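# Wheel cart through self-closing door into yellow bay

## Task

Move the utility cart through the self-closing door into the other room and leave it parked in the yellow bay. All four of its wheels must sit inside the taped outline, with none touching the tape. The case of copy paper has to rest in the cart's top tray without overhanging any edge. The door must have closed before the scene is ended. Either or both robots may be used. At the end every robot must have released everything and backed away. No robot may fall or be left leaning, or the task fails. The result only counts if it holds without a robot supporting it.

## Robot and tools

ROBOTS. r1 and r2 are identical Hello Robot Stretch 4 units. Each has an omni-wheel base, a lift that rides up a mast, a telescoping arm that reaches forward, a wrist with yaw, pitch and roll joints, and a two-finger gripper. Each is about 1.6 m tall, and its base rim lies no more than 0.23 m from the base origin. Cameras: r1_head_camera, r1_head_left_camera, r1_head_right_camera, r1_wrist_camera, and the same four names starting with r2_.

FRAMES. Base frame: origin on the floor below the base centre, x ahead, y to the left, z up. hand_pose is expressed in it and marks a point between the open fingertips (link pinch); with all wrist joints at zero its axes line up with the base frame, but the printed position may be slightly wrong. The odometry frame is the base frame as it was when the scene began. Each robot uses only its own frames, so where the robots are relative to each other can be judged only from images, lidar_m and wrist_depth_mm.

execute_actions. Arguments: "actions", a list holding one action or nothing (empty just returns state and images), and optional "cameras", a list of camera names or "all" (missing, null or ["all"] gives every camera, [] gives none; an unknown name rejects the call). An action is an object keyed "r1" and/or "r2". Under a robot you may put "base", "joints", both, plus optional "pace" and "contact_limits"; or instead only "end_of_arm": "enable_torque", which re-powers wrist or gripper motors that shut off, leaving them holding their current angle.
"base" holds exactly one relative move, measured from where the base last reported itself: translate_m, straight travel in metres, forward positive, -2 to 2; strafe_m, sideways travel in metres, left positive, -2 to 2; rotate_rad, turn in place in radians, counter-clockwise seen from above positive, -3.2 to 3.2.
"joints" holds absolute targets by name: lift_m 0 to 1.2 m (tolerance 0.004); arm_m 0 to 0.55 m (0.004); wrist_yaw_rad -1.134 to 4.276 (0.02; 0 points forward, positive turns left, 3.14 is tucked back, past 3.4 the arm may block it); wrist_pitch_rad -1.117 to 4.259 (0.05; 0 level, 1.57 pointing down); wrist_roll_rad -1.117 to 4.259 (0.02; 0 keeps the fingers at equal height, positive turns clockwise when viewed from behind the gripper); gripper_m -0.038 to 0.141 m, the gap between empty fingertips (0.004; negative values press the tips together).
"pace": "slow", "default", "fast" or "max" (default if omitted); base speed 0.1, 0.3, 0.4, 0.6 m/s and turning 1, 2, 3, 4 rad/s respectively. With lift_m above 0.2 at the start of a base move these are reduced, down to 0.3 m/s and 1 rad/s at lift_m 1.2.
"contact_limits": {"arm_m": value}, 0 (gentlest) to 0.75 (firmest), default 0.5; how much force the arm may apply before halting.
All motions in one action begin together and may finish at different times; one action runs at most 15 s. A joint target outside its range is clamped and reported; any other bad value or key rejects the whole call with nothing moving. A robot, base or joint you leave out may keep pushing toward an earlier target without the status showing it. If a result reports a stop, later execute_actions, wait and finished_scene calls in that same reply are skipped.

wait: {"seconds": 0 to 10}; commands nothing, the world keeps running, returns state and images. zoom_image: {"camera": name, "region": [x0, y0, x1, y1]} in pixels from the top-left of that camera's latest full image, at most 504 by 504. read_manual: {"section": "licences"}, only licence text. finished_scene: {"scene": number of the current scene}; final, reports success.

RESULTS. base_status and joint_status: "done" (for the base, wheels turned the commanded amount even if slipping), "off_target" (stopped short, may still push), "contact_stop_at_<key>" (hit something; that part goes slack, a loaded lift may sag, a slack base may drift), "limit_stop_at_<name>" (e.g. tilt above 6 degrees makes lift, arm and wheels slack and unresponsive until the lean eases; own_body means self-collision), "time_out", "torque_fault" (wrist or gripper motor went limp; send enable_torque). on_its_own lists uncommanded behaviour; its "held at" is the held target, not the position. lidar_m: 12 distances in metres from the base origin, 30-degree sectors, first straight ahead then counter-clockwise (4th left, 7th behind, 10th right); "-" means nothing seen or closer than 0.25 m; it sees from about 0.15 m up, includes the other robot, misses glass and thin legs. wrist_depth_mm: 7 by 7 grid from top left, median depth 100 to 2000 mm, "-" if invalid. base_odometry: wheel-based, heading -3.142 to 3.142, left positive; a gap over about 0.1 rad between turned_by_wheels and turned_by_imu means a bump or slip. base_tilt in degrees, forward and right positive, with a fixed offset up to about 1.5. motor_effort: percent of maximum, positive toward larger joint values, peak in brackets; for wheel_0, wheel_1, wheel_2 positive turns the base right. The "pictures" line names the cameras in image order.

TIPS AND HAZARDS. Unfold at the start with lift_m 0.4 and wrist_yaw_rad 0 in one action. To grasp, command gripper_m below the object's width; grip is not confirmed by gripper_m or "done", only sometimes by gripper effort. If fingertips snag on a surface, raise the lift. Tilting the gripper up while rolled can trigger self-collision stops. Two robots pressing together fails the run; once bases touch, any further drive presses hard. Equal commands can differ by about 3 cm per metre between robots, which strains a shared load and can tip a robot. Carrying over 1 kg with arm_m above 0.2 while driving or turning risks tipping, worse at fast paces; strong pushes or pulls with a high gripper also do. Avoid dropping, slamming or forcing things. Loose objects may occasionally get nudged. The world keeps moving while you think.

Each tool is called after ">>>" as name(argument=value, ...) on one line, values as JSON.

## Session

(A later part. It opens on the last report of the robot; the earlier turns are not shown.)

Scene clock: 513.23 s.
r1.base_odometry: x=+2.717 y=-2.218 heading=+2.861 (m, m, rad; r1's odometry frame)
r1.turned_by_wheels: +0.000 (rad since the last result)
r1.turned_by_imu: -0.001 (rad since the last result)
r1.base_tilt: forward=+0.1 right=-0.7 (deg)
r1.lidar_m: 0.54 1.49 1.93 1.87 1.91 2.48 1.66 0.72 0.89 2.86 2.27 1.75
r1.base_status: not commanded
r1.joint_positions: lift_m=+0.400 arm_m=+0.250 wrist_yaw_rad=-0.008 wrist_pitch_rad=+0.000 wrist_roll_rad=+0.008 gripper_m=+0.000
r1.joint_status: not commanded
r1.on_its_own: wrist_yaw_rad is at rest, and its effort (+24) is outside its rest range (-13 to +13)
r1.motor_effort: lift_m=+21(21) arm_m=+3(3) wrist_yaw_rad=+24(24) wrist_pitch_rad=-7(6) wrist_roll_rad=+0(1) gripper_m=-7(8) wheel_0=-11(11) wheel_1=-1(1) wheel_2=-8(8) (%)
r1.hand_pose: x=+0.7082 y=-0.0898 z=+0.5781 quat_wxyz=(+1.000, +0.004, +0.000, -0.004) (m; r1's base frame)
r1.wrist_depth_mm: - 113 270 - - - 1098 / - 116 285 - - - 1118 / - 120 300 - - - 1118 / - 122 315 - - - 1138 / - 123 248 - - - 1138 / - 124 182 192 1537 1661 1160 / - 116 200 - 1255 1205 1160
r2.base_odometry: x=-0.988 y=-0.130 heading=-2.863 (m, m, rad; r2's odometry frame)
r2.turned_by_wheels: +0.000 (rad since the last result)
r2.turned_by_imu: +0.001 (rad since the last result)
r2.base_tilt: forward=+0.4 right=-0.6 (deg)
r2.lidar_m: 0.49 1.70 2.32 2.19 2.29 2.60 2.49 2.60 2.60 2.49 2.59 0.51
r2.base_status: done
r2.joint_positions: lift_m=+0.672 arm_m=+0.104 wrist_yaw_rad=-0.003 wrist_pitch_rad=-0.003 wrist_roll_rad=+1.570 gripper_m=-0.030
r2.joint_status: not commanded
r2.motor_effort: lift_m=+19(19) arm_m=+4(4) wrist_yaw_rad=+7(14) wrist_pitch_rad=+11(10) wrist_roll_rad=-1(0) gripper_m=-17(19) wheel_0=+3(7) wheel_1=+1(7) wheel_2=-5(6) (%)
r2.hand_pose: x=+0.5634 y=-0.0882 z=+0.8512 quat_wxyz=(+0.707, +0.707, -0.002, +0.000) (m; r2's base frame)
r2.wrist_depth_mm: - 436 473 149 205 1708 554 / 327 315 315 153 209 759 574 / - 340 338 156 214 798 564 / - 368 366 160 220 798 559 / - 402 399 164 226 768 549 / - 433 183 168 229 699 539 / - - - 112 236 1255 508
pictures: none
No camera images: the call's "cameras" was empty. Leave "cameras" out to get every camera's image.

>>> execute_actions(actions=[{"r2":{"base":{"strafe_m":-0.15},"pace":"slow"}}], cameras=[])

>>> execute_actions(actions=[{"r2":{"joints":{"gripper_m":0.1}}}], cameras=[])

>>> execute_actions(actions=[{"r2":{"base":{"translate_m":-0.05},"joints":{"arm_m":0.0}}}], cameras=[])

>>> execute_actions(actions=[{"r2":{"base":{"rotate_rad":0.08},"joints":{"wrist_roll_rad":0.0,"gripper_m":0.141}}}], cameras=["r2_head_camera","r2_wrist_camera"])

Scene clock: 538.43 s.
r1.base_odometry: x=+2.717 y=-2.218 heading=+2.861 (m, m, rad; r1's odometry frame)
r1.turned_by_wheels: +0.000 (rad since the last result)
r1.turned_by_imu: -0.001 (rad since the last result)
r1.base_tilt: forward=+0.5 right=-0.8 (deg)
r1.lidar_m: 0.55 1.49 1.93 1.87 1.92 2.50 1.78 0.77 0.87 2.85 2.28 1.75
r1.base_status: not commanded
r1.joint_positions: lift_m=+0.400 arm_m=+0.250 wrist_yaw_rad=-0.008 wrist_pitch_rad=+0.000 wrist_roll_rad=+0.008 gripper_m=+0.000
r1.joint_status: not commanded
r1.on_its_own: wrist_yaw_rad is at rest, and its effort (+23) is outside its rest range (-13 to +13)
r1.motor_effort: lift_m=+21(21) arm_m=+3(3) wrist_yaw_rad=+23(24) wrist_pitch_rad=-7(6) wrist_roll_rad=+1(0) gripper_m=-7(7) wheel_0=-11(11) wheel_1=-1(0) wheel_2=-8(8) (%)
r1.hand_pose: x=+0.7082 y=-0.0898 z=+0.5781 quat_wxyz=(+1.000, +0.004, +0.000, -0.004) (m; r1's base frame)
r1.wrist_depth_mm: - 113 271 - - - 1118 / - 116 286 - - - 1138 / - 120 301 - - - 1118 / - 122 315 - - - 1138 / - 123 249 - - - 1160 / - 124 182 193 1618 1756 1160 / - 116 200 - 1281 1205 1138
r2.base_odometry: x=-1.030 y=+0.014 heading=-2.863 (m, m, rad; r2's odometry frame)
r2.turned_by_wheels: +0.001 (rad since the last result)
r2.turned_by_imu: +0.003 (rad since the last result)
r2.base_tilt: forward=+0.7 right=-0.7 (deg)
r2.lidar_m: 0.48 1.67 2.45 2.31 2.43 2.62 2.46 2.62 2.45 2.34 2.44 0.54
r2.base_status: done
r2.joint_positions: lift_m=+0.672 arm_m=+0.104 wrist_yaw_rad=+0.004 wrist_pitch_rad=-0.003 wrist_roll_rad=+1.570 gripper_m=-0.030
r2.joint_status: not commanded
r2.motor_effort: lift_m=+19(19) arm_m=+4(4) wrist_yaw_rad=-12(20) wrist_pitch_rad=+11(12) wrist_roll_rad=-1(0) gripper_m=-17(19) wheel_0=+6(12) wheel_1=-1(3) wheel_2=+2(5) (%)
r2.hand_pose: x=+0.5640 y=-0.0862 z=+0.8512 quat_wxyz=(+0.707, +0.707, +0.000, +0.003) (m; r2's base frame)
r2.wrist_depth_mm: - - - 180 240 1863 1281 / - - - 177 238 1808 544 / - 349 349 176 236 798 564 / - 364 362 174 234 798 559 / - 379 377 172 232 778 549 / - 392 183 170 230 759 539 / - 413 410 112 228 661 530
pictures: none
No camera images: the call's "cameras" was empty. Leave "cameras" out to get every camera's image.

Scene clock: 540.43 s.
r1.base_odometry: x=+2.717 y=-2.218 heading=+2.861 (m, m, rad; r1's odometry frame)
r1.turned_by_wheels: +0.000 (rad since the last result)
r1.turned_by_imu: +0.000 (rad since the last result)
r1.base_tilt: forward=+0.0 right=-0.9 (deg)
r1.lidar_m: 0.54 1.50 1.96 1.88 1.92 2.49 1.79 0.73 0.83 2.86 2.26 1.75
r1.base_status: not commanded
r1.joint_positions: lift_m=+0.400 arm_m=+0.250 wrist_yaw_rad=-0.008 wrist_pitch_rad=+0.000 wrist_roll_rad=+0.008 gripper_m=+0.000
r1.joint_status: not commanded
r1.on_its_own: wrist_yaw_rad is at rest, and its effort (+23) is outside its rest range (-13 to +13)
r1.motor_effort: lift_m=+22(22) arm_m=+3(3) wrist_yaw_rad=+23(24) wrist_pitch_rad=-7(7) wrist_roll_rad=+1(0) gripper_m=-4(6) wheel_0=-11(11) wheel_1=-1(1) wheel_2=-8(8) (%)
r1.hand_pose: x=+0.7082 y=-0.0898 z=+0.5781 quat_wxyz=(+1.000, +0.004, +0.000, -0.004) (m; r1's base frame)
r1.wrist_depth_mm: - 113 268 - - - 1078 / - 116 285 - - - 1118 / - 119 300 - - - 1138 / - 122 315 - - - 1118 / - 123 249 - - - 1138 / - 124 182 193 1537 1708 1160 / - 116 200 - 1255 1229 1138
r2.base_odometry: x=-1.030 y=+0.014 heading=-2.863 (m, m, rad; r2's odometry frame)
r2.turned_by_wheels: +0.000 (rad since the last result)
r2.turned_by_imu: +0.000 (rad since the last result)
r2.base_tilt: forward=+0.6 right=-0.6 (deg)
r2.lidar_m: 0.49 1.66 2.45 2.32 2.44 2.59 2.49 2.64 2.45 2.35 2.45 0.54
r2.base_status: not commanded
r2.joint_positions: lift_m=+0.672 arm_m=+0.104 wrist_yaw_rad=+0.000 wrist_pitch_rad=-0.004 wrist_roll_rad=+1.570 gripper_m=+0.100
r2.joint_status: all done
r2.motor_effort: lift_m=+19(19) arm_m=+4(4) wrist_yaw_rad=-1(12) wrist_pitch_rad=+10(13) wrist_roll_rad=+1(1) gripper_m=-2(19) wheel_0=+5(6) wheel_1=+0(0) wheel_2=+1(2) (%)
r2.hand_pose: x=+0.5636 y=-0.0875 z=+0.8513 quat_wxyz=(+0.707, +0.707, -0.001, +0.001) (m; r2's base frame)
r2.wrist_depth_mm: - - - 190 252 1808 1281 / - - - 187 249 1863 549 / - 355 357 185 246 778 564 / - 370 370 183 243 788 559 / - 387 387 180 241 778 549 / - 404 189 179 238 759 539 / - 415 418 112 235 699 530
pictures: none
No camera images: the call's "cameras" was empty. Leave "cameras" out to get every camera's image.

Scene clock: 541.73 s.
r1.base_odometry: x=+2.717 y=-2.218 heading=+2.861 (m, m, rad; r1's odometry frame)
r1.turned_by_wheels: +0.000 (rad since the last result)
r1.turned_by_imu: +0.000 (rad since the last result)
r1.base_tilt: forward=+0.1 right=-0.9 (deg)
r1.lidar_m: 0.55 1.48 1.94 1.87 1.93 2.49 1.81 0.75 0.85 2.86 2.26 1.76
r1.base_status: not commanded
r1.joint_positions: lift_m=+0.400 arm_m=+0.250 wrist_yaw_rad=-0.008 wrist_pitch_rad=+0.000 wrist_roll_rad=+0.008 gripper_m=+0.000
r1.joint_status: not commanded
r1.on_its_own: wrist_yaw_rad is at rest, and its effort (+23) is outside its rest range (-13 to +13)
r1.motor_effort: lift_m=+21(22) arm_m=+3(3) wrist_yaw_rad=+23(23) wrist_pitch_rad=-8(7) wrist_roll_rad=+0(0) gripper_m=-6(7) wheel_0=-11(10) wheel_1=+0(1) wheel_2=-8(8) (%)
r1.hand_pose: x=+0.7082 y=-0.0898 z=+0.5781 quat_wxyz=(+1.000, +0.004, +0.000, -0.004) (m; r1's base frame)
r1.wrist_depth_mm: - 113 270 - - - 1098 / - 116 285 - - - 1098 / - 120 303 - - - 1138 / - 122 315 - - - 1138 / - 123 249 - - - 1160 / - 124 182 193 1576 1661 1138 / - 116 200 - 1308 1182 1138
r2.base_odometry: x=-0.982 y=+0.027 heading=-2.863 (m, m, rad; r2's odometry frame)
r2.turned_by_wheels: +0.000 (rad since the last result)
r2.turned_by_imu: +0.000 (rad since the last result)
r2.base_tilt: forward=+0.5 right=-0.8 (deg)
r2.lidar_m: 0.52 1.72 2.45 2.33 2.48 2.56 2.43 2.54 2.45 2.34 2.45 0.56
r2.base_status: done
r2.joint_positions: lift_m=+0.672 arm_m=+0.001 wrist_yaw_rad=+0.000 wrist_pitch_rad=+0.002 wrist_roll_rad=+1.570 gripper_m=+0.100
r2.joint_status: all done
r2.motor_effort: lift_m=+19(20) arm_m=-8(9) wrist_yaw_rad=+0(3) wrist_pitch_rad=-6(13) wrist_roll_rad=+0(1) gripper_m=-2(4) wheel_0=+1(5) wheel_1=-1(4) wheel_2=+0(12) (%)
r2.hand_pose: x=+0.4607 y=-0.0874 z=+0.8496 quat_wxyz=(+0.707, +0.707, +0.001, -0.001) (m; r2's base frame)
r2.wrist_depth_mm: - - - 362 - 1661 1281 / - - - 402 - 615 418 / - - 508 397 - 750 559 / - - 521 392 991 788 549 / - - 535 387 991 768 539 / - 1464 554 384 198 750 535 / - 1618 - 112 1618 640 525
pictures: none
No camera images: the call's "cameras" was empty. Leave "cameras" out to get every camera's image.

Scene clock: 543.23 s.
r1.base_odometry: x=+2.717 y=-2.218 heading=+2.861 (m, m, rad; r1's odometry frame)
r1.turned_by_wheels: +0.000 (rad since the last result)
r1.turned_by_imu: +0.000 (rad since the last result)
r1.base_tilt: forward=+0.0 right=-0.7 (deg)
r1.lidar_m: 0.55 1.49 1.97 1.87 1.92 2.50 1.82 0.74 0.87 2.87 2.27 1.76
r1.base_status: not commanded
r1.joint_positions: lift_m=+0.400 arm_m=+0.250 wrist_yaw_rad=-0.008 wrist_pitch_rad=+0.000 wrist_roll_rad=+0.008 gripper_m=+0.000
r1.joint_status: not commanded
r1.on_its_own: wrist_yaw_rad is at rest, and its effort (+23) is outside its rest range (-13 to +13)
r1.motor_effort: lift_m=+22(21) arm_m=+3(3) wrist_yaw_rad=+23(24) wrist_pitch_rad=-7(8) wrist_roll_rad=+0(0) gripper_m=-7(9) wheel_0=-11(11) wheel_1=-1(0) wheel_2=-8(8) (%)
r1.hand_pose: x=+0.7082 y=-0.0898 z=+0.5781 quat_wxyz=(+1.000, +0.004, +0.000, -0.004) (m; r1's base frame)
r1.wrist_depth_mm: - 113 270 - - - 1078 / - 116 285 - - - 1118 / - 119 301 - - - 1078 / - 122 315 - - - 1138 / - 123 250 - - - 1138 / - 124 183 193 1537 1756 1160 / - 116 200 - 1255 1229 1160
r2.base_odometry: x=-0.982 y=+0.027 heading=-2.783 (m, m, rad; r2's odometry frame)
r2.turned_by_wheels: +0.080 (rad since the last result)
r2.turned_by_imu: +0.081 (rad since the last result)
r2.base_tilt: forward=+0.6 right=-0.7 (deg)
r2.lidar_m: 0.53 1.78 2.41 2.32 2.56 2.50 2.43 2.66 2.39 2.36 2.52 0.54
r2.base_status: done
r2.joint_positions: lift_m=+0.672 arm_m=+0.001 wrist_yaw_rad=+0.000 wrist_pitch_rad=+0.002 wrist_roll_rad=+0.000 gripper_m=+0.141
r2.joint_status: all done
r2.motor_effort: lift_m=+20(19) arm_m=-8(7) wrist_yaw_rad=-2(1) wrist_pitch_rad=-5(5) wrist_roll_rad=-2(3) gripper_m=-3(2) wheel_0=+1(6) wheel_1=+0(7) wheel_2=+0(8) (%)
r2.hand_pose: x=+0.4607 y=-0.0874 z=+0.8496 quat_wxyz=(+1.000, +0.000, +0.001, +0.000) (m; r2's base frame)
r2.wrist_depth_mm: - - - - - - - / - - - 564 525 - - / - - 1499 544 508 - - / - - 699 544 504 - - / - 317 322 320 324 384 - / - 195 377 382 382 325 387 / 1808 402 946 112 976 - -
pictures: r2_head_camera, r2_wrist_camera
Images, in order (width x height): r2_head_camera 420x560, r2_wrist_camera 616x392.

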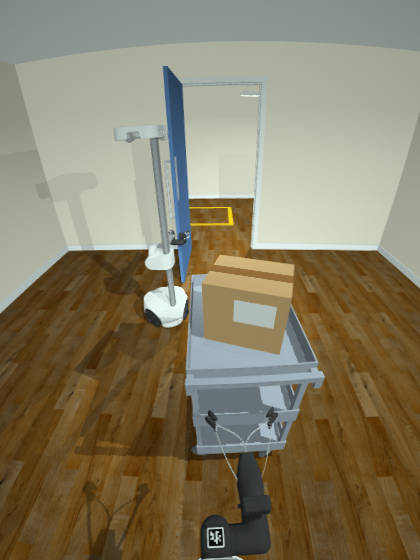

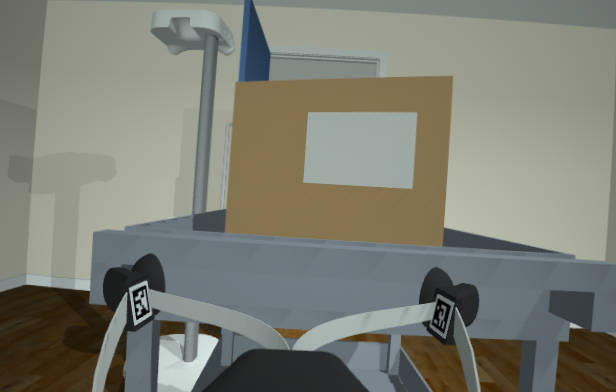

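>>> execute_actions(actions=[{"r2":{"base":{"strafe_m":-0.07}}}], cameras=[])

>>> execute_actions(actions=[{"r2":{"base":{"translate_m":0.6},"pace":"slow"}}], cameras=["r2_head_camera","r2_wrist_camera"])

Scene clock: 549.87 s.
r1.base_odometry: x=+2.717 y=-2.218 heading=+2.861 (m, m, rad; r1's odometry frame)
r1.turned_by_wheels: +0.000 (rad since the last result)
r1.turned_by_imu: -0.001 (rad since the last result)
r1.base_tilt: forward=+0.2 right=-0.7 (deg)
r1.lidar_m: 0.54 1.51 1.95 1.84 1.92 2.49 - 0.75 0.86 2.86 2.25 1.74
r1.base_status: not commanded
r1.joint_positions: lift_m=+0.400 arm_m=+0.250 wrist_yaw_rad=-0.008 wrist_pitch_rad=+0.000 wrist_roll_rad=+0.008 gripper_m=+0.000
r1.joint_status: not commanded
r1.on_its_own: wrist_yaw_rad is at rest, and its effort (+24) is outside its rest range (-13 to +13)
r1.motor_effort: lift_m=+21(22) arm_m=+3(3) wrist_yaw_rad=+24(23) wrist_pitch_rad=-6(6) wrist_roll_rad=+1(1) gripper_m=-8(7) wheel_0=-11(11) wheel_1=+0(0) wheel_2=-8(8) (%)
r1.hand_pose: x=+0.7082 y=-0.0898 z=+0.5781 quat_wxyz=(+1.000, +0.004, +0.000, -0.004) (m; r1's base frame)
r1.wrist_depth_mm: - 113 268 - - - 1060 / - 116 286 - - - 1118 / - 119 301 - - - 1118 / - 122 315 - - - 1118 / - 123 249 - - - 1138 / - 124 182 193 1576 1756 1138 / - 116 200 - 1255 1229 1160
r2.base_odometry: x=-1.006 y=+0.093 heading=-2.783 (m, m, rad; r2's odometry frame)
r2.turned_by_wheels: +0.000 (rad since the last result)
r2.turned_by_imu: +0.001 (rad since the last result)
r2.base_tilt: forward=+0.5 right=-0.7 (deg)
r2.lidar_m: 0.53 1.80 2.48 2.41 2.62 2.52 2.43 2.64 2.33 2.27 2.46 0.54
r2.base_status: done
r2.joint_positions: lift_m=+0.672 arm_m=+0.001 wrist_yaw_rad=+0.000 wrist_pitch_rad=+0.002 wrist_roll_rad=+0.000 gripper_m=+0.141
r2.joint_status: not commanded
r2.motor_effort: lift_m=+19(19) arm_m=-8(8) wrist_yaw_rad=+0(2) wrist_pitch_rad=-5(6) wrist_roll_rad=+0(0) gripper_m=-1(2) wheel_0=-2(5) wheel_1=+0(6) wheel_2=-1(2) (%)
r2.hand_pose: x=+0.4607 y=-0.0874 z=+0.8496 quat_wxyz=(+1.000, +0.000, +0.001, +0.000) (m; r2's base frame)
r2.wrist_depth_mm: - - - - - - - / - - 574 530 - - - / - - 559 517 500 - - / - - 559 517 544 - - / 315 315 319 320 325 384 - / 379 195 377 379 382 325 - / 1708 1464 917 112 - 1921 -
pictures: none
No camera images: the call's "cameras" was empty. Leave "cameras" out to get every camera's image.

Scene clock: 557.13 s.
r1.base_odometry: x=+2.717 y=-2.218 heading=+2.861 (m, m, rad; r1's odometry frame)
r1.turned_by_wheels: +0.000 (rad since the last result)
r1.turned_by_imu: -0.001 (rad since the last result)
r1.base_tilt: forward=+0.0 right=-0.7 (deg)
r1.lidar_m: 0.55 1.49 1.95 1.86 1.92 2.50 - 0.54 0.35 0.43 2.26 1.75
r1.base_status: not commanded
r1.joint_positions: lift_m=+0.400 arm_m=+0.250 wrist_yaw_rad=-0.008 wrist_pitch_rad=+0.000 wrist_roll_rad=+0.008 gripper_m=+0.000
r1.joint_status: not commanded
r1.on_its_own: wrist_yaw_rad is at rest, and its effort (+24) is outside its rest range (-13 to +13)
r1.motor_effort: lift_m=+21(22) arm_m=+3(3) wrist_yaw_rad=+24(23) wrist_pitch_rad=-6(7) wrist_roll_rad=+1(1) gripper_m=-5(8) wheel_0=-11(10) wheel_1=-1(1) wheel_2=-8(8) (%)
r1.hand_pose: x=+0.7082 y=-0.0898 z=+0.5781 quat_wxyz=(+1.000, +0.004, +0.000, -0.004) (m; r1's base frame)
r1.wrist_depth_mm: - 113 270 - - - 1078 / - 116 286 - - - 1118 / - 120 301 - - - 1138 / - 122 315 - - - 1118 / - 123 249 - - - 1118 / - 123 183 193 1576 1708 1182 / - 116 200 - 1255 1182 1160
r2.base_odometry: x=-1.568 y=-0.118 heading=-2.783 (m, m, rad; r2's odometry frame)
r2.turned_by_wheels: +0.000 (rad since the last result)
r2.turned_by_imu: -0.001 (rad since the last result)
r2.base_tilt: forward=+0.6 right=-0.7 (deg)
r2.lidar_m: 0.47 0.49 2.44 2.39 2.54 3.12 3.06 3.07 2.38 2.32 2.51 0.52
r2.base_status: done
r2.joint_positions: lift_m=+0.672 arm_m=+0.000 wrist_yaw_rad=-0.002 wrist_pitch_rad=+0.002 wrist_roll_rad=+0.000 gripper_m=+0.141
r2.joint_status: not commanded
r2.motor_effort: lift_m=+19(20) arm_m=-1(7) wrist_yaw_rad=+6(20) wrist_pitch_rad=-3(6) wrist_roll_rad=-2(1) gripper_m=-2(0) wheel_0=+1(6) wheel_1=+2(5) wheel_2=-5(16) (%)
r2.hand_pose: x=+0.4595 y=-0.0881 z=+0.8497 quat_wxyz=(+1.000, +0.000, +0.001, -0.001) (m; r2's base frame)
r2.wrist_depth_mm: - - - - - - - / - - 480 445 421 - - / - - 480 442 418 - - / - - 477 445 418 - - / 237 238 260 300 413 477 - / 296 207 240 241 242 244 245 / 304 904 298 112 301 303 304
pictures: r2_head_camera, r2_wrist_camera
Images, in order (width x height): r2_head_camera 420x560, r2_wrist_camera 616x392.

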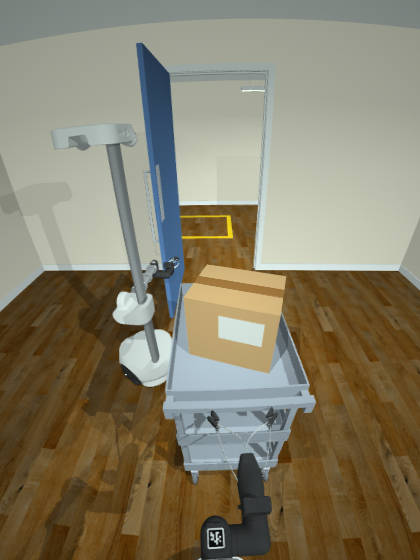

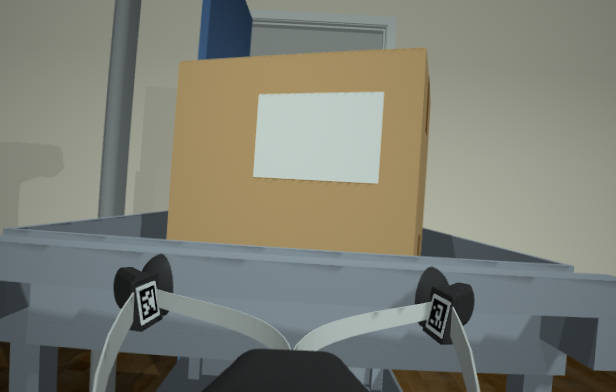

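>>> execute_actions(actions=[{"r2":{"base":{"rotate_rad":-0.07},"pace":"slow"}}], cameras=[])

>>> execute_actions(actions=[{"r2":{"base":{"translate_m":0.4},"pace":"slow"}}], cameras=["r2_head_camera","r1_head_right_camera"])

Scene clock: 565.30 s.
r1.base_odometry: x=+2.717 y=-2.218 heading=+2.861 (m, m, rad; r1's odometry frame)
r1.turned_by_wheels: +0.000 (rad since the last result)
r1.turned_by_imu: +0.000 (rad since the last result)
r1.base_tilt: forward=+0.2 right=-0.9 (deg)
r1.lidar_m: 0.52 1.49 1.94 1.86 1.91 2.48 - 0.51 0.34 0.42 2.26 1.74
r1.base_status: not commanded
r1.joint_positions: lift_m=+0.400 arm_m=+0.250 wrist_yaw_rad=-0.008 wrist_pitch_rad=+0.000 wrist_roll_rad=+0.008 gripper_m=+0.000
r1.joint_status: not commanded
r1.on_its_own: wrist_yaw_rad is at rest, and its effort (+24) is outside its rest range (-13 to +13)
r1.motor_effort: lift_m=+22(22) arm_m=+3(3) wrist_yaw_rad=+24(23) wrist_pitch_rad=-7(7) wrist_roll_rad=+1(1) gripper_m=-7(6) wheel_0=-11(11) wheel_1=-1(1) wheel_2=-8(8) (%)
r1.hand_pose: x=+0.7082 y=-0.0898 z=+0.5781 quat_wxyz=(+1.000, +0.004, +0.000, -0.004) (m; r1's base frame)
r1.wrist_depth_mm: - 113 270 - - - 1078 / - 116 285 - - - 1118 / - 119 301 - - - 1138 / - 122 319 - - - 1138 / - 123 247 - - - 1138 / - 123 182 193 1576 1708 1138 / - 116 199 - 1255 1182 1160
r2.base_odometry: x=-1.568 y=-0.118 heading=-2.853 (m, m, rad; r2's odometry frame)
r2.turned_by_wheels: -0.070 (rad since the last result)
r2.turned_by_imu: -0.069 (rad since the last result)
r2.base_tilt: forward=+0.7 right=-0.6 (deg)
r2.lidar_m: 0.43 0.47 2.48 2.38 2.43 3.17 3.07 3.19 2.38 2.33 2.41 0.51
r2.base_status: done
r2.joint_positions: lift_m=+0.672 arm_m=+0.000 wrist_yaw_rad=+0.000 wrist_pitch_rad=+0.002 wrist_roll_rad=+0.000 gripper_m=+0.141
r2.joint_status: not commanded
r2.motor_effort: lift_m=+20(20) arm_m=-1(1) wrist_yaw_rad=+1(6) wrist_pitch_rad=-6(3) wrist_roll_rad=-1(1) gripper_m=-4(4) wheel_0=+0(4) wheel_1=+0(4) wheel_2=+1(5) (%)
r2.hand_pose: x=+0.4596 y=-0.0875 z=+0.8497 quat_wxyz=(+1.000, +0.000, +0.001, +0.000) (m; r2's base frame)
r2.wrist_depth_mm: - - - - - - - / - 917 462 436 - - - / - - 462 436 - - - / - 492 462 436 - - - / 235 240 262 307 415 - - / 290 195 243 250 251 258 - / 1281 741 301 112 1808 322 -
pictures: none
No camera images: the call's "cameras" was empty. Leave "cameras" out to get every camera's image.

Scene clock: 570.60 s.
r1.base_odometry: x=+2.717 y=-2.218 heading=+2.861 (m, m, rad; r1's odometry frame)
r1.turned_by_wheels: +0.000 (rad since the last result)
r1.turned_by_imu: -0.001 (rad since the last result)
r1.base_tilt: forward=+0.1 right=-1.1 (deg)
r1.lidar_m: 0.53 1.50 1.94 1.86 1.92 2.48 - 0.52 0.34 0.30 0.31 1.75
r1.base_status: not commanded
r1.joint_positions: lift_m=+0.400 arm_m=+0.250 wrist_yaw_rad=-0.008 wrist_pitch_rad=+0.000 wrist_roll_rad=+0.008 gripper_m=+0.000
r1.joint_status: not commanded
r1.on_its_own: wrist_yaw_rad is at rest, and its effort (+23) is outside its rest range (-13 to +13)
r1.motor_effort: lift_m=+21(22) arm_m=+3(3) wrist_yaw_rad=+23(23) wrist_pitch_rad=-7(7) wrist_roll_rad=+1(0) gripper_m=-7(8) wheel_0=-10(11) wheel_1=-1(1) wheel_2=-8(8) (%)
r1.hand_pose: x=+0.7082 y=-0.0898 z=+0.5781 quat_wxyz=(+1.000, +0.004, +0.000, -0.004) (m; r1's base frame)
r1.wrist_depth_mm: - 113 270 - - - 1078 / - 116 286 - - - 1078 / - 119 301 - - - 1138 / - 122 315 - - - 1160 / - 123 248 - - - 1118 / - 123 183 193 1537 1661 1138 / - 116 200 - 1255 1229 1182
r2.base_odometry: x=-1.951 y=-0.232 heading=-2.852 (m, m, rad; r2's odometry frame)
r2.turned_by_wheels: +0.001 (rad since the last result)
r2.turned_by_imu: +0.002 (rad since the last result)
r2.base_tilt: forward=+0.6 right=-0.8 (deg)
r2.lidar_m: 0.44 0.45 2.46 2.37 2.47 3.40 3.52 3.33 2.44 2.34 2.44 0.52
r2.base_status: done
r2.joint_positions: lift_m=+0.672 arm_m=+0.000 wrist_yaw_rad=+0.004 wrist_pitch_rad=+0.002 wrist_roll_rad=+0.000 gripper_m=+0.141
r2.joint_status: not commanded
r2.motor_effort: lift_m=+20(19) arm_m=-2(2) wrist_yaw_rad=-10(14) wrist_pitch_rad=-4(6) wrist_roll_rad=-2(0) gripper_m=-4(4) wheel_0=+5(5) wheel_1=+3(4) wheel_2=-2(9) (%)
r2.hand_pose: x=+0.4600 y=-0.0864 z=+0.8497 quat_wxyz=(+1.000, +0.000, +0.001, +0.002) (m; r2's base frame)
r2.wrist_depth_mm: - 1397 - - - - - / - 484 452 424 - - - / - 480 449 421 - - - / - 484 449 421 - - - / 229 236 294 298 439 - - / 285 195 236 241 242 249 - / 1708 683 293 112 306 309 -
pictures: r1_head_right_camera, r2_head_camera
Images, in order (width x height): r1_head_right_camera 420x672, r2_head_camera 420x560.

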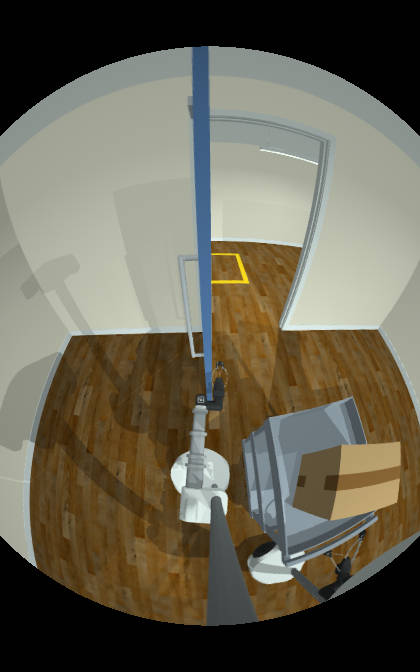

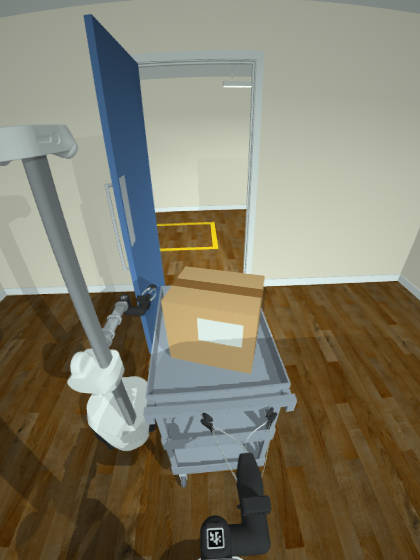

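>>> execute_actions(actions=[{"r1":{"base":{"strafe_m":0.06},"joints":{"wrist_yaw_rad":-0.3},"pace":"slow"},"r2":{"base":{"strafe_m":-0.03},"pace":"slow"}}], cameras=["r1_head_camera"])

>>> execute_actions(actions=[{"r2":{"base":{"translate_m":0.4},"pace":"slow"}}], cameras=["r2_head_camera","r1_head_right_camera"])

Scene clock: 586.40 s.
r1.base_odometry: x=+2.700 y=-2.275 heading=+2.859 (m, m, rad; r1's odometry frame)
r1.turned_by_wheels: -0.002 (rad since the last result)
r1.turned_by_imu: -0.003 (rad since the last result)
r1.base_tilt: forward=+0.2 right=-0.9 (deg)
r1.lidar_m: 0.54 1.50 1.94 1.81 1.86 2.41 - 0.87 0.39 0.36 0.37 1.78
r1.base_status: done
r1.joint_positions: lift_m=+0.400 arm_m=+0.250 wrist_yaw_rad=-0.310 wrist_pitch_rad=-0.001 wrist_roll_rad=+0.008 gripper_m=+0.000
r1.joint_status: all done
r1.on_its_own: wrist_yaw_rad is at rest, and its effort (+28) is outside its rest range (-13 to +13)
r1.motor_effort: lift_m=+22(22) arm_m=+2(3) wrist_yaw_rad=+28(54) wrist_pitch_rad=-5(6) wrist_roll_rad=+1(1) gripper_m=-7(10) wheel_0=-11(22) wheel_1=+0(6) wheel_2=-9(16) (%)
r1.hand_pose: x=+0.6685 y=-0.1712 z=+0.5782 quat_wxyz=(+0.988, +0.004, -0.001, -0.154) (m; r1's base frame)
r1.wrist_depth_mm: - - - - - 1397 1618 / - - - - - 1464 1661 / - - - - 1397 1430 1756 / - - - - 1397 1464 1708 / - - - - 1464 1537 1708 / - 304 184 192 1397 1499 1661 / - 106 1308 - 1281 1255 1366
r2.base_odometry: x=-1.960 y=-0.203 heading=-2.852 (m, m, rad; r2's odometry frame)
r2.turned_by_wheels: +0.000 (rad since the last result)
r2.turned_by_imu: +0.002 (rad since the last result)
r2.base_tilt: forward=+0.6 right=-0.7 (deg)
r2.lidar_m: 0.44 0.46 0.98 2.41 2.49 3.49 3.51 3.26 2.40 2.30 2.41 0.53
r2.base_status: done
r2.joint_positions: lift_m=+0.672 arm_m=+0.000 wrist_yaw_rad=+0.003 wrist_pitch_rad=+0.002 wrist_roll_rad=+0.000 gripper_m=+0.141
r2.joint_status: not commanded
r2.motor_effort: lift_m=+20(19) arm_m=-2(1) wrist_yaw_rad=-8(11) wrist_pitch_rad=-5(4) wrist_roll_rad=-2(0) gripper_m=-2(1) wheel_0=+3(8) wheel_1=+0(6) wheel_2=+0(4) (%)
r2.hand_pose: x=+0.4599 y=-0.0866 z=+0.8497 quat_wxyz=(+1.000, +0.000, +0.001, +0.001) (m; r2's base frame)
r2.wrist_depth_mm: - 1336 - - - - - / - 473 439 415 - - - / - 473 439 415 - - - / - 469 439 415 - - - / 229 236 262 301 433 - - / 285 193 236 243 243 250 - / 1708 759 296 112 307 317 -
pictures: r1_head_camera
Images, in order (width x height): r1_head_camera 420x560.

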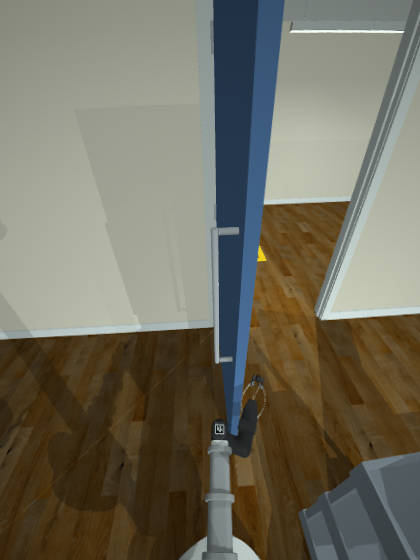

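Scene clock: 591.67 s.
r1.base_odometry: x=+2.700 y=-2.275 heading=+2.859 (m, m, rad; r1's odometry frame)
r1.turned_by_wheels: +0.000 (rad since the last result)
r1.turned_by_imu: -0.001 (rad since the last result)
r1.base_tilt: forward=+0.3 right=-1.0 (deg)
r1.lidar_m: 0.54 1.50 1.94 1.81 1.86 2.41 - 0.68 0.57 0.37 0.38 0.48
r1.base_status: not commanded
r1.joint_positions: lift_m=+0.400 arm_m=+0.250 wrist_yaw_rad=-0.310 wrist_pitch_rad=-0.001 wrist_roll_rad=+0.008 gripper_m=+0.000
r1.joint_status: not commanded
r1.on_its_own: wrist_yaw_rad is at rest, and its effort (+28) is outside its rest range (-13 to +13)
r1.motor_effort: lift_m=+22(21) arm_m=+3(3) wrist_yaw_rad=+28(28) wrist_pitch_rad=-5(6) wrist_roll_rad=+0(0) gripper_m=-5(8) wheel_0=-11(11) wheel_1=+0(0) wheel_2=-9(9) (%)
r1.hand_pose: x=+0.6685 y=-0.1712 z=+0.5782 quat_wxyz=(+0.988, +0.004, -0.001, -0.154) (m; r1's base frame)
r1.wrist_depth_mm: - - - - - 251 330 / - - - - - 253 1708 / - - - - 1464 254 1708 / - - - - 1464 264 1708 / - - - - 1499 262 1708 / - 301 183 193 1336 258 345 / - 106 1308 - 1281 226 203
r2.base_odometry: x=-2.343 y=-0.317 heading=-2.852 (m, m, rad; r2's odometry frame)
r2.turned_by_wheels: +0.000 (rad since the last result)
r2.turned_by_imu: +0.002 (rad since the last result)
r2.base_tilt: forward=+0.6 right=-0.8 (deg)
r2.lidar_m: 0.44 0.46 0.55 2.41 2.50 3.48 3.95 3.27 2.40 2.30 2.40 0.54
r2.base_status: done
r2.joint_positions: lift_m=+0.672 arm_m=+0.000 wrist_yaw_rad=+0.003 wrist_pitch_rad=+0.002 wrist_roll_rad=+0.000 gripper_m=+0.141
r2.joint_status: not commanded
r2.motor_effort: lift_m=+19(19) arm_m=-2(2) wrist_yaw_rad=-7(13) wrist_pitch_rad=-3(5) wrist_roll_rad=-1(3) gripper_m=-3(5) wheel_0=+4(7) wheel_1=+2(5) wheel_2=-2(10) (%)
r2.hand_pose: x=+0.4599 y=-0.0866 z=+0.8497 quat_wxyz=(+1.000, +0.000, +0.001, +0.001) (m; r2's base frame)
r2.wrist_depth_mm: 842 1118 - - 1661 1661 1708 / 820 466 436 418 1708 1661 1708 / 854 466 433 418 1661 1708 1708 / 788 462 433 415 1708 1708 1708 / 229 236 262 303 407 1661 1708 / 283 196 238 245 246 253 1708 / 809 732 296 112 312 1708 1708
pictures: r1_head_right_camera, r2_head_camera
Images, in order (width x height): r1_head_right_camera 420x672, r2_head_camera 420x560.

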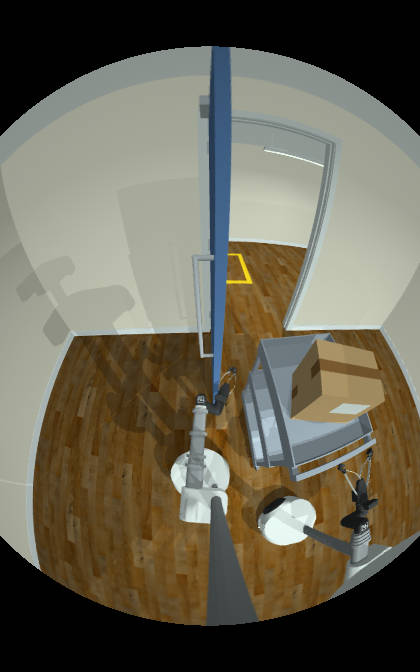

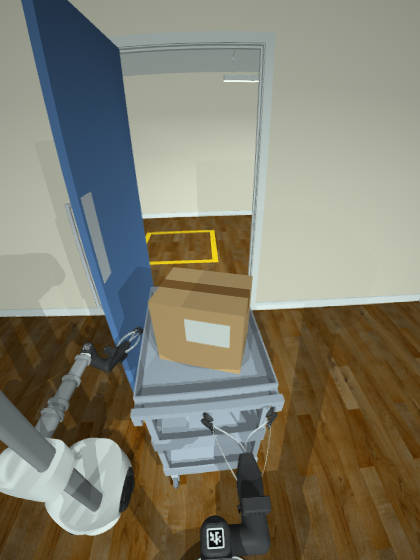

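>>> execute_actions(actions=[{"r2":{"base":{"translate_m":0.5},"pace":"slow"}}], cameras=["r2_head_camera","r1_head_right_camera"])

Scene clock: 604.00 s.
r1.base_odometry: x=+2.700 y=-2.275 heading=+2.859 (m, m, rad; r1's odometry frame)
r1.turned_by_wheels: +0.000 (rad since the last result)
r1.turned_by_imu: -0.001 (rad since the last result)
r1.base_tilt: forward=+0.1 right=-1.0 (deg)
r1.lidar_m: 0.53 1.50 1.92 1.81 1.87 2.39 - 4.46 3.11 0.40 0.39 0.60
r1.base_status: not commanded
r1.joint_positions: lift_m=+0.400 arm_m=+0.250 wrist_yaw_rad=-0.310 wrist_pitch_rad=-0.001 wrist_roll_rad=+0.008 gripper_m=+0.000
r1.joint_status: not commanded
r1.on_its_own: wrist_yaw_rad is at rest, and its effort (+27) is outside its rest range (-13 to +13)
r1.motor_effort: lift_m=+22(22) arm_m=+3(2) wrist_yaw_rad=+27(28) wrist_pitch_rad=-6(6) wrist_roll_rad=+1(0) gripper_m=-7(9) wheel_0=-11(11) wheel_1=+0(0) wheel_2=-9(9) (%)
r1.hand_pose: x=+0.6685 y=-0.1712 z=+0.5782 quat_wxyz=(+0.988, +0.004, -0.001, -0.154) (m; r1's base frame)
r1.wrist_depth_mm: - - - 484 364 330 327 / - - - 564 535 508 480 / - - - - 1366 1464 1661 / - - - - 1397 1499 1661 / - - - 544 854 750 634 / - 303 183 192 294 287 469 / - 106 1308 - 334 246 216
r2.base_odometry: x=-2.822 y=-0.460 heading=-2.852 (m, m, rad; r2's odometry frame)
r2.turned_by_wheels: +0.000 (rad since the last result)
r2.turned_by_imu: +0.003 (rad since the last result)
r2.base_tilt: forward=+0.4 right=-0.5 (deg)
r2.lidar_m: 0.45 0.44 0.48 0.40 0.44 3.44 - 3.26 2.40 2.30 2.02 0.56
r2.base_status: done
r2.joint_positions: lift_m=+0.672 arm_m=+0.000 wrist_yaw_rad=+0.002 wrist_pitch_rad=+0.002 wrist_roll_rad=+0.000 gripper_m=+0.141
r2.joint_status: not commanded
r2.motor_effort: lift_m=+19(19) arm_m=-2(2) wrist_yaw_rad=-7(11) wrist_pitch_rad=-6(4) wrist_roll_rad=+0(1) gripper_m=-1(4) wheel_0=+3(5) wheel_1=+1(1) wheel_2=-2(9) (%)
r2.hand_pose: x=+0.4599 y=-0.0867 z=+0.8497 quat_wxyz=(+1.000, +0.000, +0.001, +0.001) (m; r2's base frame)
r2.wrist_depth_mm: 798 1118 - - - 1205 1229 / 788 452 433 421 - 1205 1229 / 778 452 433 421 1255 1205 1205 / 654 455 430 418 1229 1205 1229 / 229 236 260 306 349 1205 1229 / 282 193 241 250 252 1229 1205 / 768 788 297 112 324 1205 1229
pictures: r1_head_right_camera, r2_head_camera
Images, in order (width x height): r1_head_right_camera 420x672, r2_head_camera 420x560.

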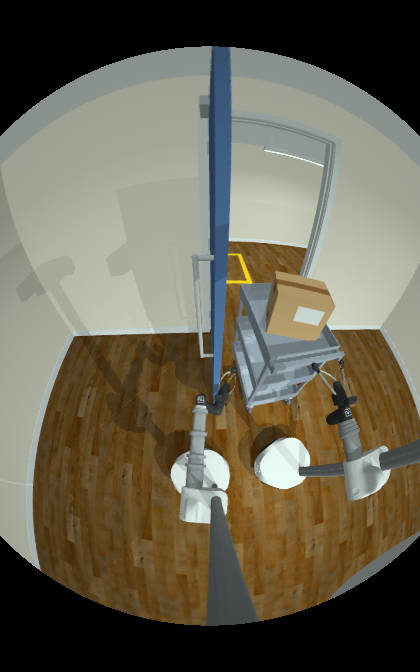

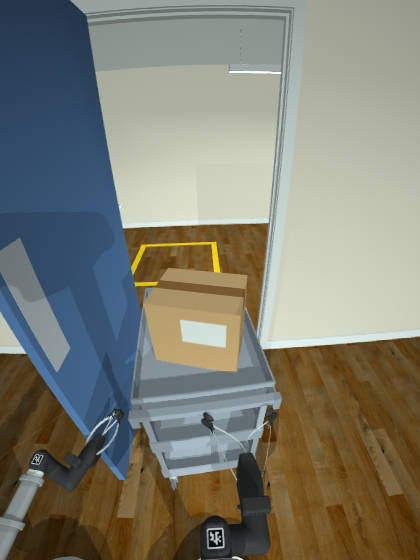

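>>> execute_actions(actions=[{"r2":{"base":{"strafe_m":0.07},"pace":"slow"}}], cameras=[])

>>> execute_actions(actions=[{"r2":{"base":{"translate_m":0.4},"pace":"slow"}}], cameras=["r2_head_camera","r1_head_right_camera"])

Scene clock: 612.77 s.
r1.base_odometry: x=+2.700 y=-2.275 heading=+2.859 (m, m, rad; r1's odometry frame)
r1.turned_by_wheels: +0.000 (rad since the last result)
r1.turned_by_imu: -0.001 (rad since the last result)
r1.base_tilt: forward=+0.3 right=-1.1 (deg)
r1.lidar_m: 0.56 1.50 1.94 1.81 1.86 2.39 - 4.47 0.44 0.33 0.34 0.60
r1.base_status: not commanded
r1.joint_positions: lift_m=+0.400 arm_m=+0.250 wrist_yaw_rad=-0.310 wrist_pitch_rad=-0.001 wrist_roll_rad=+0.008 gripper_m=+0.000
r1.joint_status: not commanded
r1.on_its_own: wrist_yaw_rad is at rest, and its effort (+28) is outside its rest range (-13 to +13)
r1.motor_effort: lift_m=+22(21) arm_m=+3(3) wrist_yaw_rad=+28(28) wrist_pitch_rad=-6(5) wrist_roll_rad=+1(1) gripper_m=-7(10) wheel_0=-11(11) wheel_1=+0(0) wheel_2=-9(9) (%)
r1.hand_pose: x=+0.6685 y=-0.1712 z=+0.5782 quat_wxyz=(+0.988, +0.004, -0.001, -0.154) (m; r1's base frame)
r1.wrist_depth_mm: - - - 480 364 334 319 / - - - 569 539 500 480 / - - - - 1336 1499 1618 / - - - - 1430 1464 1708 / - - - 539 854 750 634 / - 301 184 192 296 430 430 / - 106 1308 - 330 245 215
r2.base_odometry: x=-2.802 y=-0.527 heading=-2.852 (m, m, rad; r2's odometry frame)
r2.turned_by_wheels: +0.000 (rad since the last result)
r2.turned_by_imu: +0.001 (rad since the last result)
r2.base_tilt: forward=+0.6 right=-0.7 (deg)
r2.lidar_m: 0.44 0.47 0.39 0.32 0.37 3.33 - 3.37 2.47 2.38 2.02 0.53
r2.base_status: done
r2.joint_positions: lift_m=+0.672 arm_m=+0.000 wrist_yaw_rad=-0.004 wrist_pitch_rad=+0.003 wrist_roll_rad=+0.000 gripper_m=+0.141
r2.joint_status: not commanded
r2.motor_effort: lift_m=+20(19) arm_m=-2(2) wrist_yaw_rad=+11(11) wrist_pitch_rad=-7(7) wrist_roll_rad=-1(1) gripper_m=-2(3) wheel_0=-3(7) wheel_1=+2(8) wheel_2=+0(3) (%)
r2.hand_pose: x=+0.4593 y=-0.0886 z=+0.8494 quat_wxyz=(+1.000, +0.000, +0.001, -0.002) (m; r2's base frame)
r2.wrist_depth_mm: 715 1078 - - - 1205 1205 / 732 484 462 436 1229 1229 1229 / 759 480 459 439 1182 1229 1229 / 741 484 455 436 1205 1229 1229 / 232 238 257 312 320 430 1229 / 285 290 196 255 202 287 1229 / 750 297 303 112 1205 336 1229
pictures: none
No camera images: the call's "cameras" was empty. Leave "cameras" out to get every camera's image.

Scene clock: 618.07 s.
r1.base_odometry: x=+2.700 y=-2.275 heading=+2.859 (m, m, rad; r1's odometry frame)
r1.turned_by_wheels: +0.000 (rad since the last result)
r1.turned_by_imu: -0.001 (rad since the last result)
r1.base_tilt: forward=+0.1 right=-0.9 (deg)
r1.lidar_m: 0.55 1.50 1.92 1.80 1.85 2.41 - 4.43 3.12 2.92 0.46 0.47
r1.base_status: not commanded
r1.joint_positions: lift_m=+0.400 arm_m=+0.250 wrist_yaw_rad=-0.310 wrist_pitch_rad=-0.001 wrist_roll_rad=+0.008 gripper_m=+0.000
r1.joint_status: not commanded
r1.on_its_own: wrist_yaw_rad is at rest, and its effort (+28) is outside its rest range (-13 to +13)
r1.motor_effort: lift_m=+22(22) arm_m=+3(2) wrist_yaw_rad=+28(28) wrist_pitch_rad=-7(5) wrist_roll_rad=+0(0) gripper_m=-9(9) wheel_0=-11(10) wheel_1=+0(0) wheel_2=-9(9) (%)
r1.hand_pose: x=+0.6685 y=-0.1712 z=+0.5782 quat_wxyz=(+0.988, +0.004, -0.001, -0.154) (m; r1's base frame)
r1.wrist_depth_mm: - - - 544 580 1336 439 / - - 1008 574 647 707 1708 / - - - 1078 1366 1366 1708 / - - - 1281 1397 1537 1708 / - - 976 559 661 1464 1808 / - 303 184 192 1060 1537 1756 / - 106 1138 - 960 1281 1336
r2.base_odometry: x=-3.185 y=-0.641 heading=-2.852 (m, m, rad; r2's odometry frame)
r2.turned_by_wheels: +0.000 (rad since the last result)
r2.turned_by_imu: -0.001 (rad since the last result)
r2.base_tilt: forward=+0.6 right=-0.7 (deg)
r2.lidar_m: 0.44 0.45 0.32 0.33 0.46 0.49 - 3.39 2.49 2.39 1.44 0.53
r2.base_status: done
r2.joint_positions: lift_m=+0.672 arm_m=+0.000 wrist_yaw_rad=-0.003 wrist_pitch_rad=+0.003 wrist_roll_rad=+0.000 gripper_m=+0.141
r2.joint_status: not commanded
r2.motor_effort: lift_m=+19(19) arm_m=-2(2) wrist_yaw_rad=+9(14) wrist_pitch_rad=-8(7) wrist_roll_rad=-1(2) gripper_m=-2(3) wheel_0=+1(3) wheel_1=+0(3) wheel_2=-3(10) (%)
r2.hand_pose: x=+0.4594 y=-0.0883 z=+0.8494 quat_wxyz=(+1.000, +0.000, +0.001, -0.002) (m; r2's base frame)
r2.wrist_depth_mm: 715 - - - - 831 820 / 732 480 455 430 - 831 831 / 741 480 452 430 - 820 820 / 732 477 452 430 - 831 831 / 235 240 257 314 322 809 831 / 287 236 245 309 206 271 820 / 741 768 306 112 1078 334 842
pictures: r1_head_right_camera, r2_head_camera
Images, in order (width x height): r1_head_right_camera 420x672, r2_head_camera 420x560.

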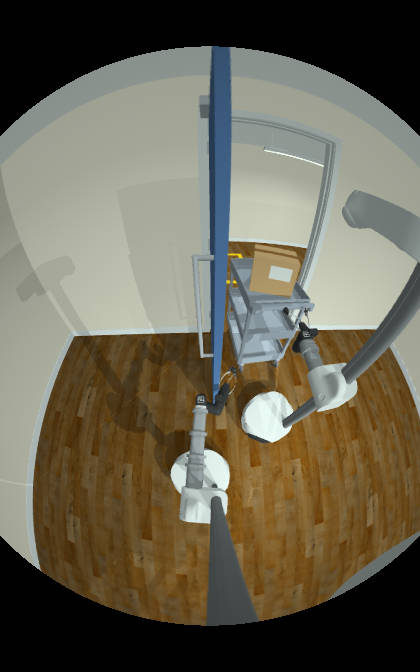

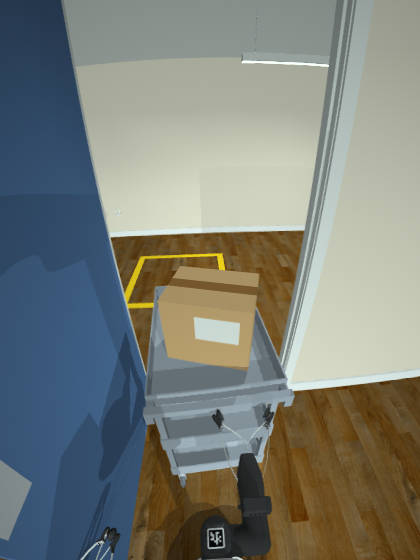

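>>> execute_actions(actions=[{"r2":{"base":{"translate_m":0.5},"pace":"slow"}}], cameras=["r2_head_camera","r2_head_left_camera"])

Scene clock: 630.23 s.
r1.base_odometry: x=+2.700 y=-2.275 heading=+2.859 (m, m, rad; r1's odometry frame)
r1.turned_by_wheels: +0.000 (rad since the last result)
r1.turned_by_imu: -0.001 (rad since the last result)
r1.base_tilt: forward=+0.0 right=-0.8 (deg)
r1.lidar_m: 0.55 1.49 1.93 1.80 1.85 2.39 - 4.46 3.10 2.92 2.26 0.85
r1.base_status: not commanded
r1.joint_positions: lift_m=+0.400 arm_m=+0.250 wrist_yaw_rad=-0.310 wrist_pitch_rad=-0.001 wrist_roll_rad=+0.008 gripper_m=+0.000
r1.joint_status: not commanded
r1.on_its_own: wrist_yaw_rad is at rest, and its effort (+29) is outside its rest range (-13 to +13)
r1.motor_effort: lift_m=+22(22) arm_m=+3(3) wrist_yaw_rad=+29(28) wrist_pitch_rad=-6(6) wrist_roll_rad=+0(1) gripper_m=-9(9) wheel_0=-11(11) wheel_1=+0(0) wheel_2=-9(9) (%)
r1.hand_pose: x=+0.6685 y=-0.1712 z=+0.5782 quat_wxyz=(+0.988, +0.004, -0.001, -0.154) (m; r1's base frame)
r1.wrist_depth_mm: - - - - 707 544 1708 / - - 1229 1205 1336 564 1708 / - - 1464 1397 1430 564 1708 / - - 1576 - 1464 1430 1708 / - - 1576 1138 1397 585 1756 / - 303 184 193 1366 574 1708 / - 106 1160 - 1281 574 1366
r2.base_odometry: x=-3.664 y=-0.784 heading=-2.852 (m, m, rad; r2's odometry frame)
r2.turned_by_wheels: +0.000 (rad since the last result)
r2.turned_by_imu: +0.000 (rad since the last result)
r2.base_tilt: forward=+0.7 right=-0.6 (deg)
r2.lidar_m: 0.45 0.46 0.38 0.35 0.38 0.44 - 3.42 2.48 2.05 0.75 0.54
r2.base_status: done
r2.joint_positions: lift_m=+0.672 arm_m=+0.000 wrist_yaw_rad=+0.000 wrist_pitch_rad=+0.002 wrist_roll_rad=+0.000 gripper_m=+0.141
r2.joint_status: not commanded
r2.motor_effort: lift_m=+19(20) arm_m=-1(1) wrist_yaw_rad=+3(11) wrist_pitch_rad=-7(9) wrist_roll_rad=-1(1) gripper_m=-1(1) wheel_0=+3(3) wheel_1=+2(4) wheel_2=-4(10) (%)
r2.hand_pose: x=+0.4596 y=-0.0875 z=+0.8496 quat_wxyz=(+1.000, +0.000, +0.001, +0.000) (m; r2's base frame)
r2.wrist_depth_mm: - - - - - - - / - 466 439 421 - - - / - 466 439 421 - - - / - 462 436 418 - - - / 231 237 260 307 349 - - / 285 198 242 250 252 262 - / 1708 778 300 112 325 - -
pictures: r2_head_camera, r2_head_left_camera
Images, in order (width x height): r2_head_camera 420x560, r2_head_left_camera 420x672.

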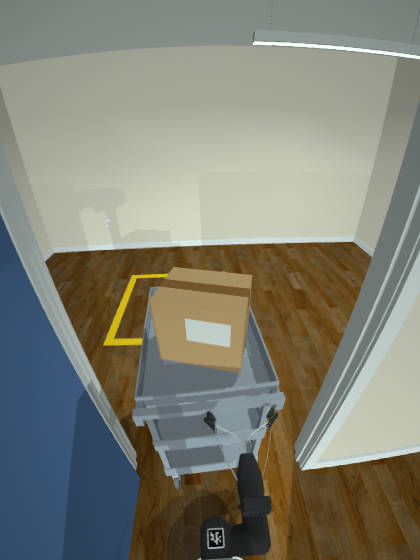

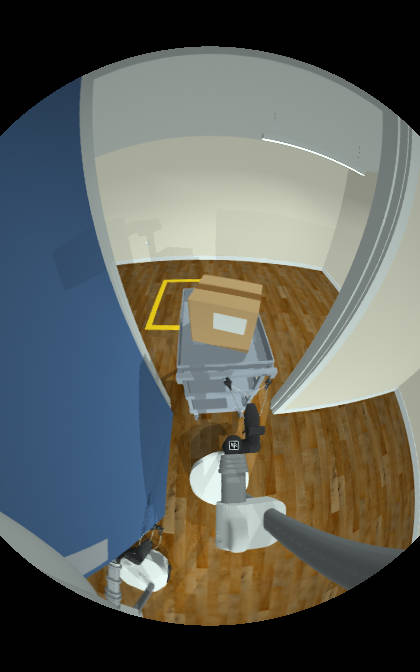

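>>> execute_actions(actions=[{"r2":{"base":{"strafe_m":-0.05},"pace":"slow"}}], cameras=[])

>>> execute_actions(actions=[{"r2":{"base":{"translate_m":0.5},"pace":"slow"}}], cameras=["r2_head_camera","r2_head_left_camera"])

Scene clock: 639.30 s.
r1.base_odometry: x=+2.700 y=-2.275 heading=+2.859 (m, m, rad; r1's odometry frame)
r1.turned_by_wheels: +0.000 (rad since the last result)
r1.turned_by_imu: -0.001 (rad since the last result)
r1.base_tilt: forward=+0.2 right=-0.8 (deg)
r1.lidar_m: 0.55 1.48 1.91 1.81 1.85 2.42 - 4.44 3.13 2.93 2.27 0.88
r1.base_status: not commanded
r1.joint_positions: lift_m=+0.400 arm_m=+0.250 wrist_yaw_rad=-0.310 wrist_pitch_rad=-0.001 wrist_roll_rad=+0.008 gripper_m=+0.000
r1.joint_status: not commanded
r1.on_its_own: wrist_yaw_rad is at rest, and its effort (+28) is outside its rest range (-13 to +13)
r1.motor_effort: lift_m=+21(21) arm_m=+3(3) wrist_yaw_rad=+28(28) wrist_pitch_rad=-6(5) wrist_roll_rad=+1(0) gripper_m=-6(6) wheel_0=-11(11) wheel_1=+0(0) wheel_2=-9(9) (%)
r1.hand_pose: x=+0.6685 y=-0.1712 z=+0.5782 quat_wxyz=(+0.988, +0.004, -0.001, -0.154) (m; r1's base frame)
r1.wrist_depth_mm: - - - - 741 585 1618 / - - 1205 1255 891 1397 1708 / - - 1464 1397 1464 1397 1708 / - - 1537 - 1464 1430 1708 / - - 1576 1098 1430 1430 1756 / - 303 184 193 1336 1397 1756 / - 105 1138 - 842 591 1336
r2.base_odometry: x=-3.678 y=-0.736 heading=-2.852 (m, m, rad; r2's odometry frame)
r2.turned_by_wheels: +0.000 (rad since the last result)
r2.turned_by_imu: +0.001 (rad since the last result)
r2.base_tilt: forward=+0.5 right=-0.7 (deg)
r2.lidar_m: 0.47 0.44 0.44 0.41 0.41 0.49 - 3.30 2.44 2.10 0.75 0.56
r2.base_status: done
r2.joint_positions: lift_m=+0.672 arm_m=+0.000 wrist_yaw_rad=+0.000 wrist_pitch_rad=+0.002 wrist_roll_rad=+0.000 gripper_m=+0.141
r2.joint_status: not commanded
r2.motor_effort: lift_m=+20(19) arm_m=-1(2) wrist_yaw_rad=+0(2) wrist_pitch_rad=-6(6) wrist_roll_rad=-1(0) gripper_m=-1(4) wheel_0=+0(8) wheel_1=-2(4) wheel_2=+0(8) (%)
r2.hand_pose: x=+0.4597 y=-0.0873 z=+0.8496 quat_wxyz=(+1.000, +0.000, +0.001, +0.000) (m; r2's base frame)
r2.wrist_depth_mm: - - - - - - - / - 452 424 525 - - - / 477 449 421 544 - - - / 477 445 421 564 - - - / 234 241 262 310 - - - / 287 195 246 253 254 - - / 1708 809 301 112 1808 - -
pictures: none
No camera images: the call's "cameras" was empty. Leave "cameras" out to get every camera's image.

Scene clock: 645.60 s.
r1.base_odometry: x=+2.700 y=-2.275 heading=+2.859 (m, m, rad; r1's odometry frame)
r1.turned_by_wheels: +0.000 (rad since the last result)
r1.turned_by_imu: -0.001 (rad since the last result)
r1.base_tilt: forward=+0.3 right=-0.7 (deg)
r1.lidar_m: 0.55 1.49 1.93 1.82 1.87 2.41 - 4.44 3.12 2.92 2.25 1.32
r1.base_status: not commanded
r1.joint_positions: lift_m=+0.400 arm_m=+0.250 wrist_yaw_rad=-0.310 wrist_pitch_rad=-0.001 wrist_roll_rad=+0.008 gripper_m=+0.000
r1.joint_status: not commanded
r1.on_its_own: wrist_yaw_rad is at rest, and its effort (+28) is outside its rest range (-13 to +13)
r1.motor_effort: lift_m=+22(21) arm_m=+3(3) wrist_yaw_rad=+28(28) wrist_pitch_rad=-6(6) wrist_roll_rad=+1(0) gripper_m=-6(7) wheel_0=-11(11) wheel_1=-1(1) wheel_2=-9(9) (%)
r1.hand_pose: x=+0.6685 y=-0.1712 z=+0.5782 quat_wxyz=(+0.988, +0.004, -0.001, -0.154) (m; r1's base frame)
r1.wrist_depth_mm: - - - - 1308 1464 1661 / - - 1756 1229 1366 1464 1661 / - 1921 1576 - 1336 1499 1708 / - - - - 1366 1499 1756 / - 1098 - 1060 1366 1537 1756 / - 303 183 193 1042 1537 1708 / - 106 1308 - 1205 1308 1366
r2.base_odometry: x=-4.157 y=-0.879 heading=-2.852 (m, m, rad; r2's odometry frame)
r2.turned_by_wheels: +0.000 (rad since the last result)
r2.turned_by_imu: +0.001 (rad since the last result)
r2.base_tilt: forward=+0.5 right=-0.8 (deg)
r2.lidar_m: 0.44 0.45 0.47 0.40 0.43 0.63 - 3.32 2.43 0.41 0.41 0.55
r2.base_status: done
r2.joint_positions: lift_m=+0.672 arm_m=+0.000 wrist_yaw_rad=+0.002 wrist_pitch_rad=+0.002 wrist_roll_rad=+0.000 gripper_m=+0.141
r2.joint_status: not commanded
r2.motor_effort: lift_m=+19(19) arm_m=-2(2) wrist_yaw_rad=-8(9) wrist_pitch_rad=-7(7) wrist_roll_rad=-1(0) gripper_m=-2(4) wheel_0=+4(5) wheel_1=+2(1) wheel_2=-3(10) (%)
r2.hand_pose: x=+0.4599 y=-0.0868 z=+0.8497 quat_wxyz=(+1.000, +0.000, +0.001, +0.001) (m; r2's base frame)
r2.wrist_depth_mm: - - - - - - - / 462 436 413 - - - - / 459 436 410 - - - - / 459 433 413 - - - - / 229 236 260 307 - - - / 281 193 241 251 252 - - / 723 798 296 112 - - -
pictures: r2_head_camera, r2_head_left_camera
Images, in order (width x height): r2_head_camera 420x560, r2_head_left_camera 420x672.

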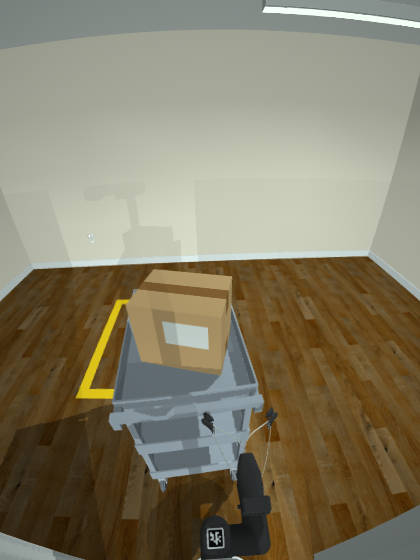

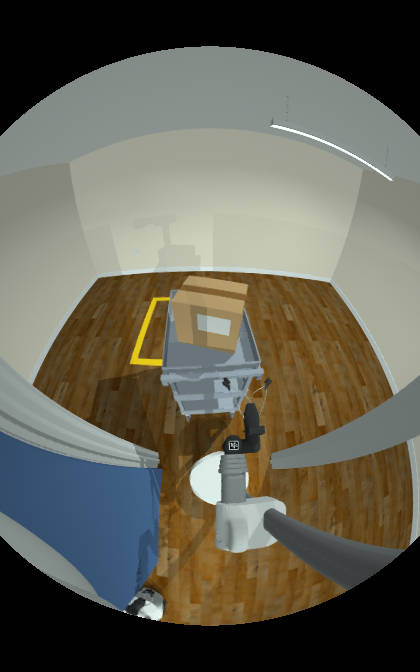

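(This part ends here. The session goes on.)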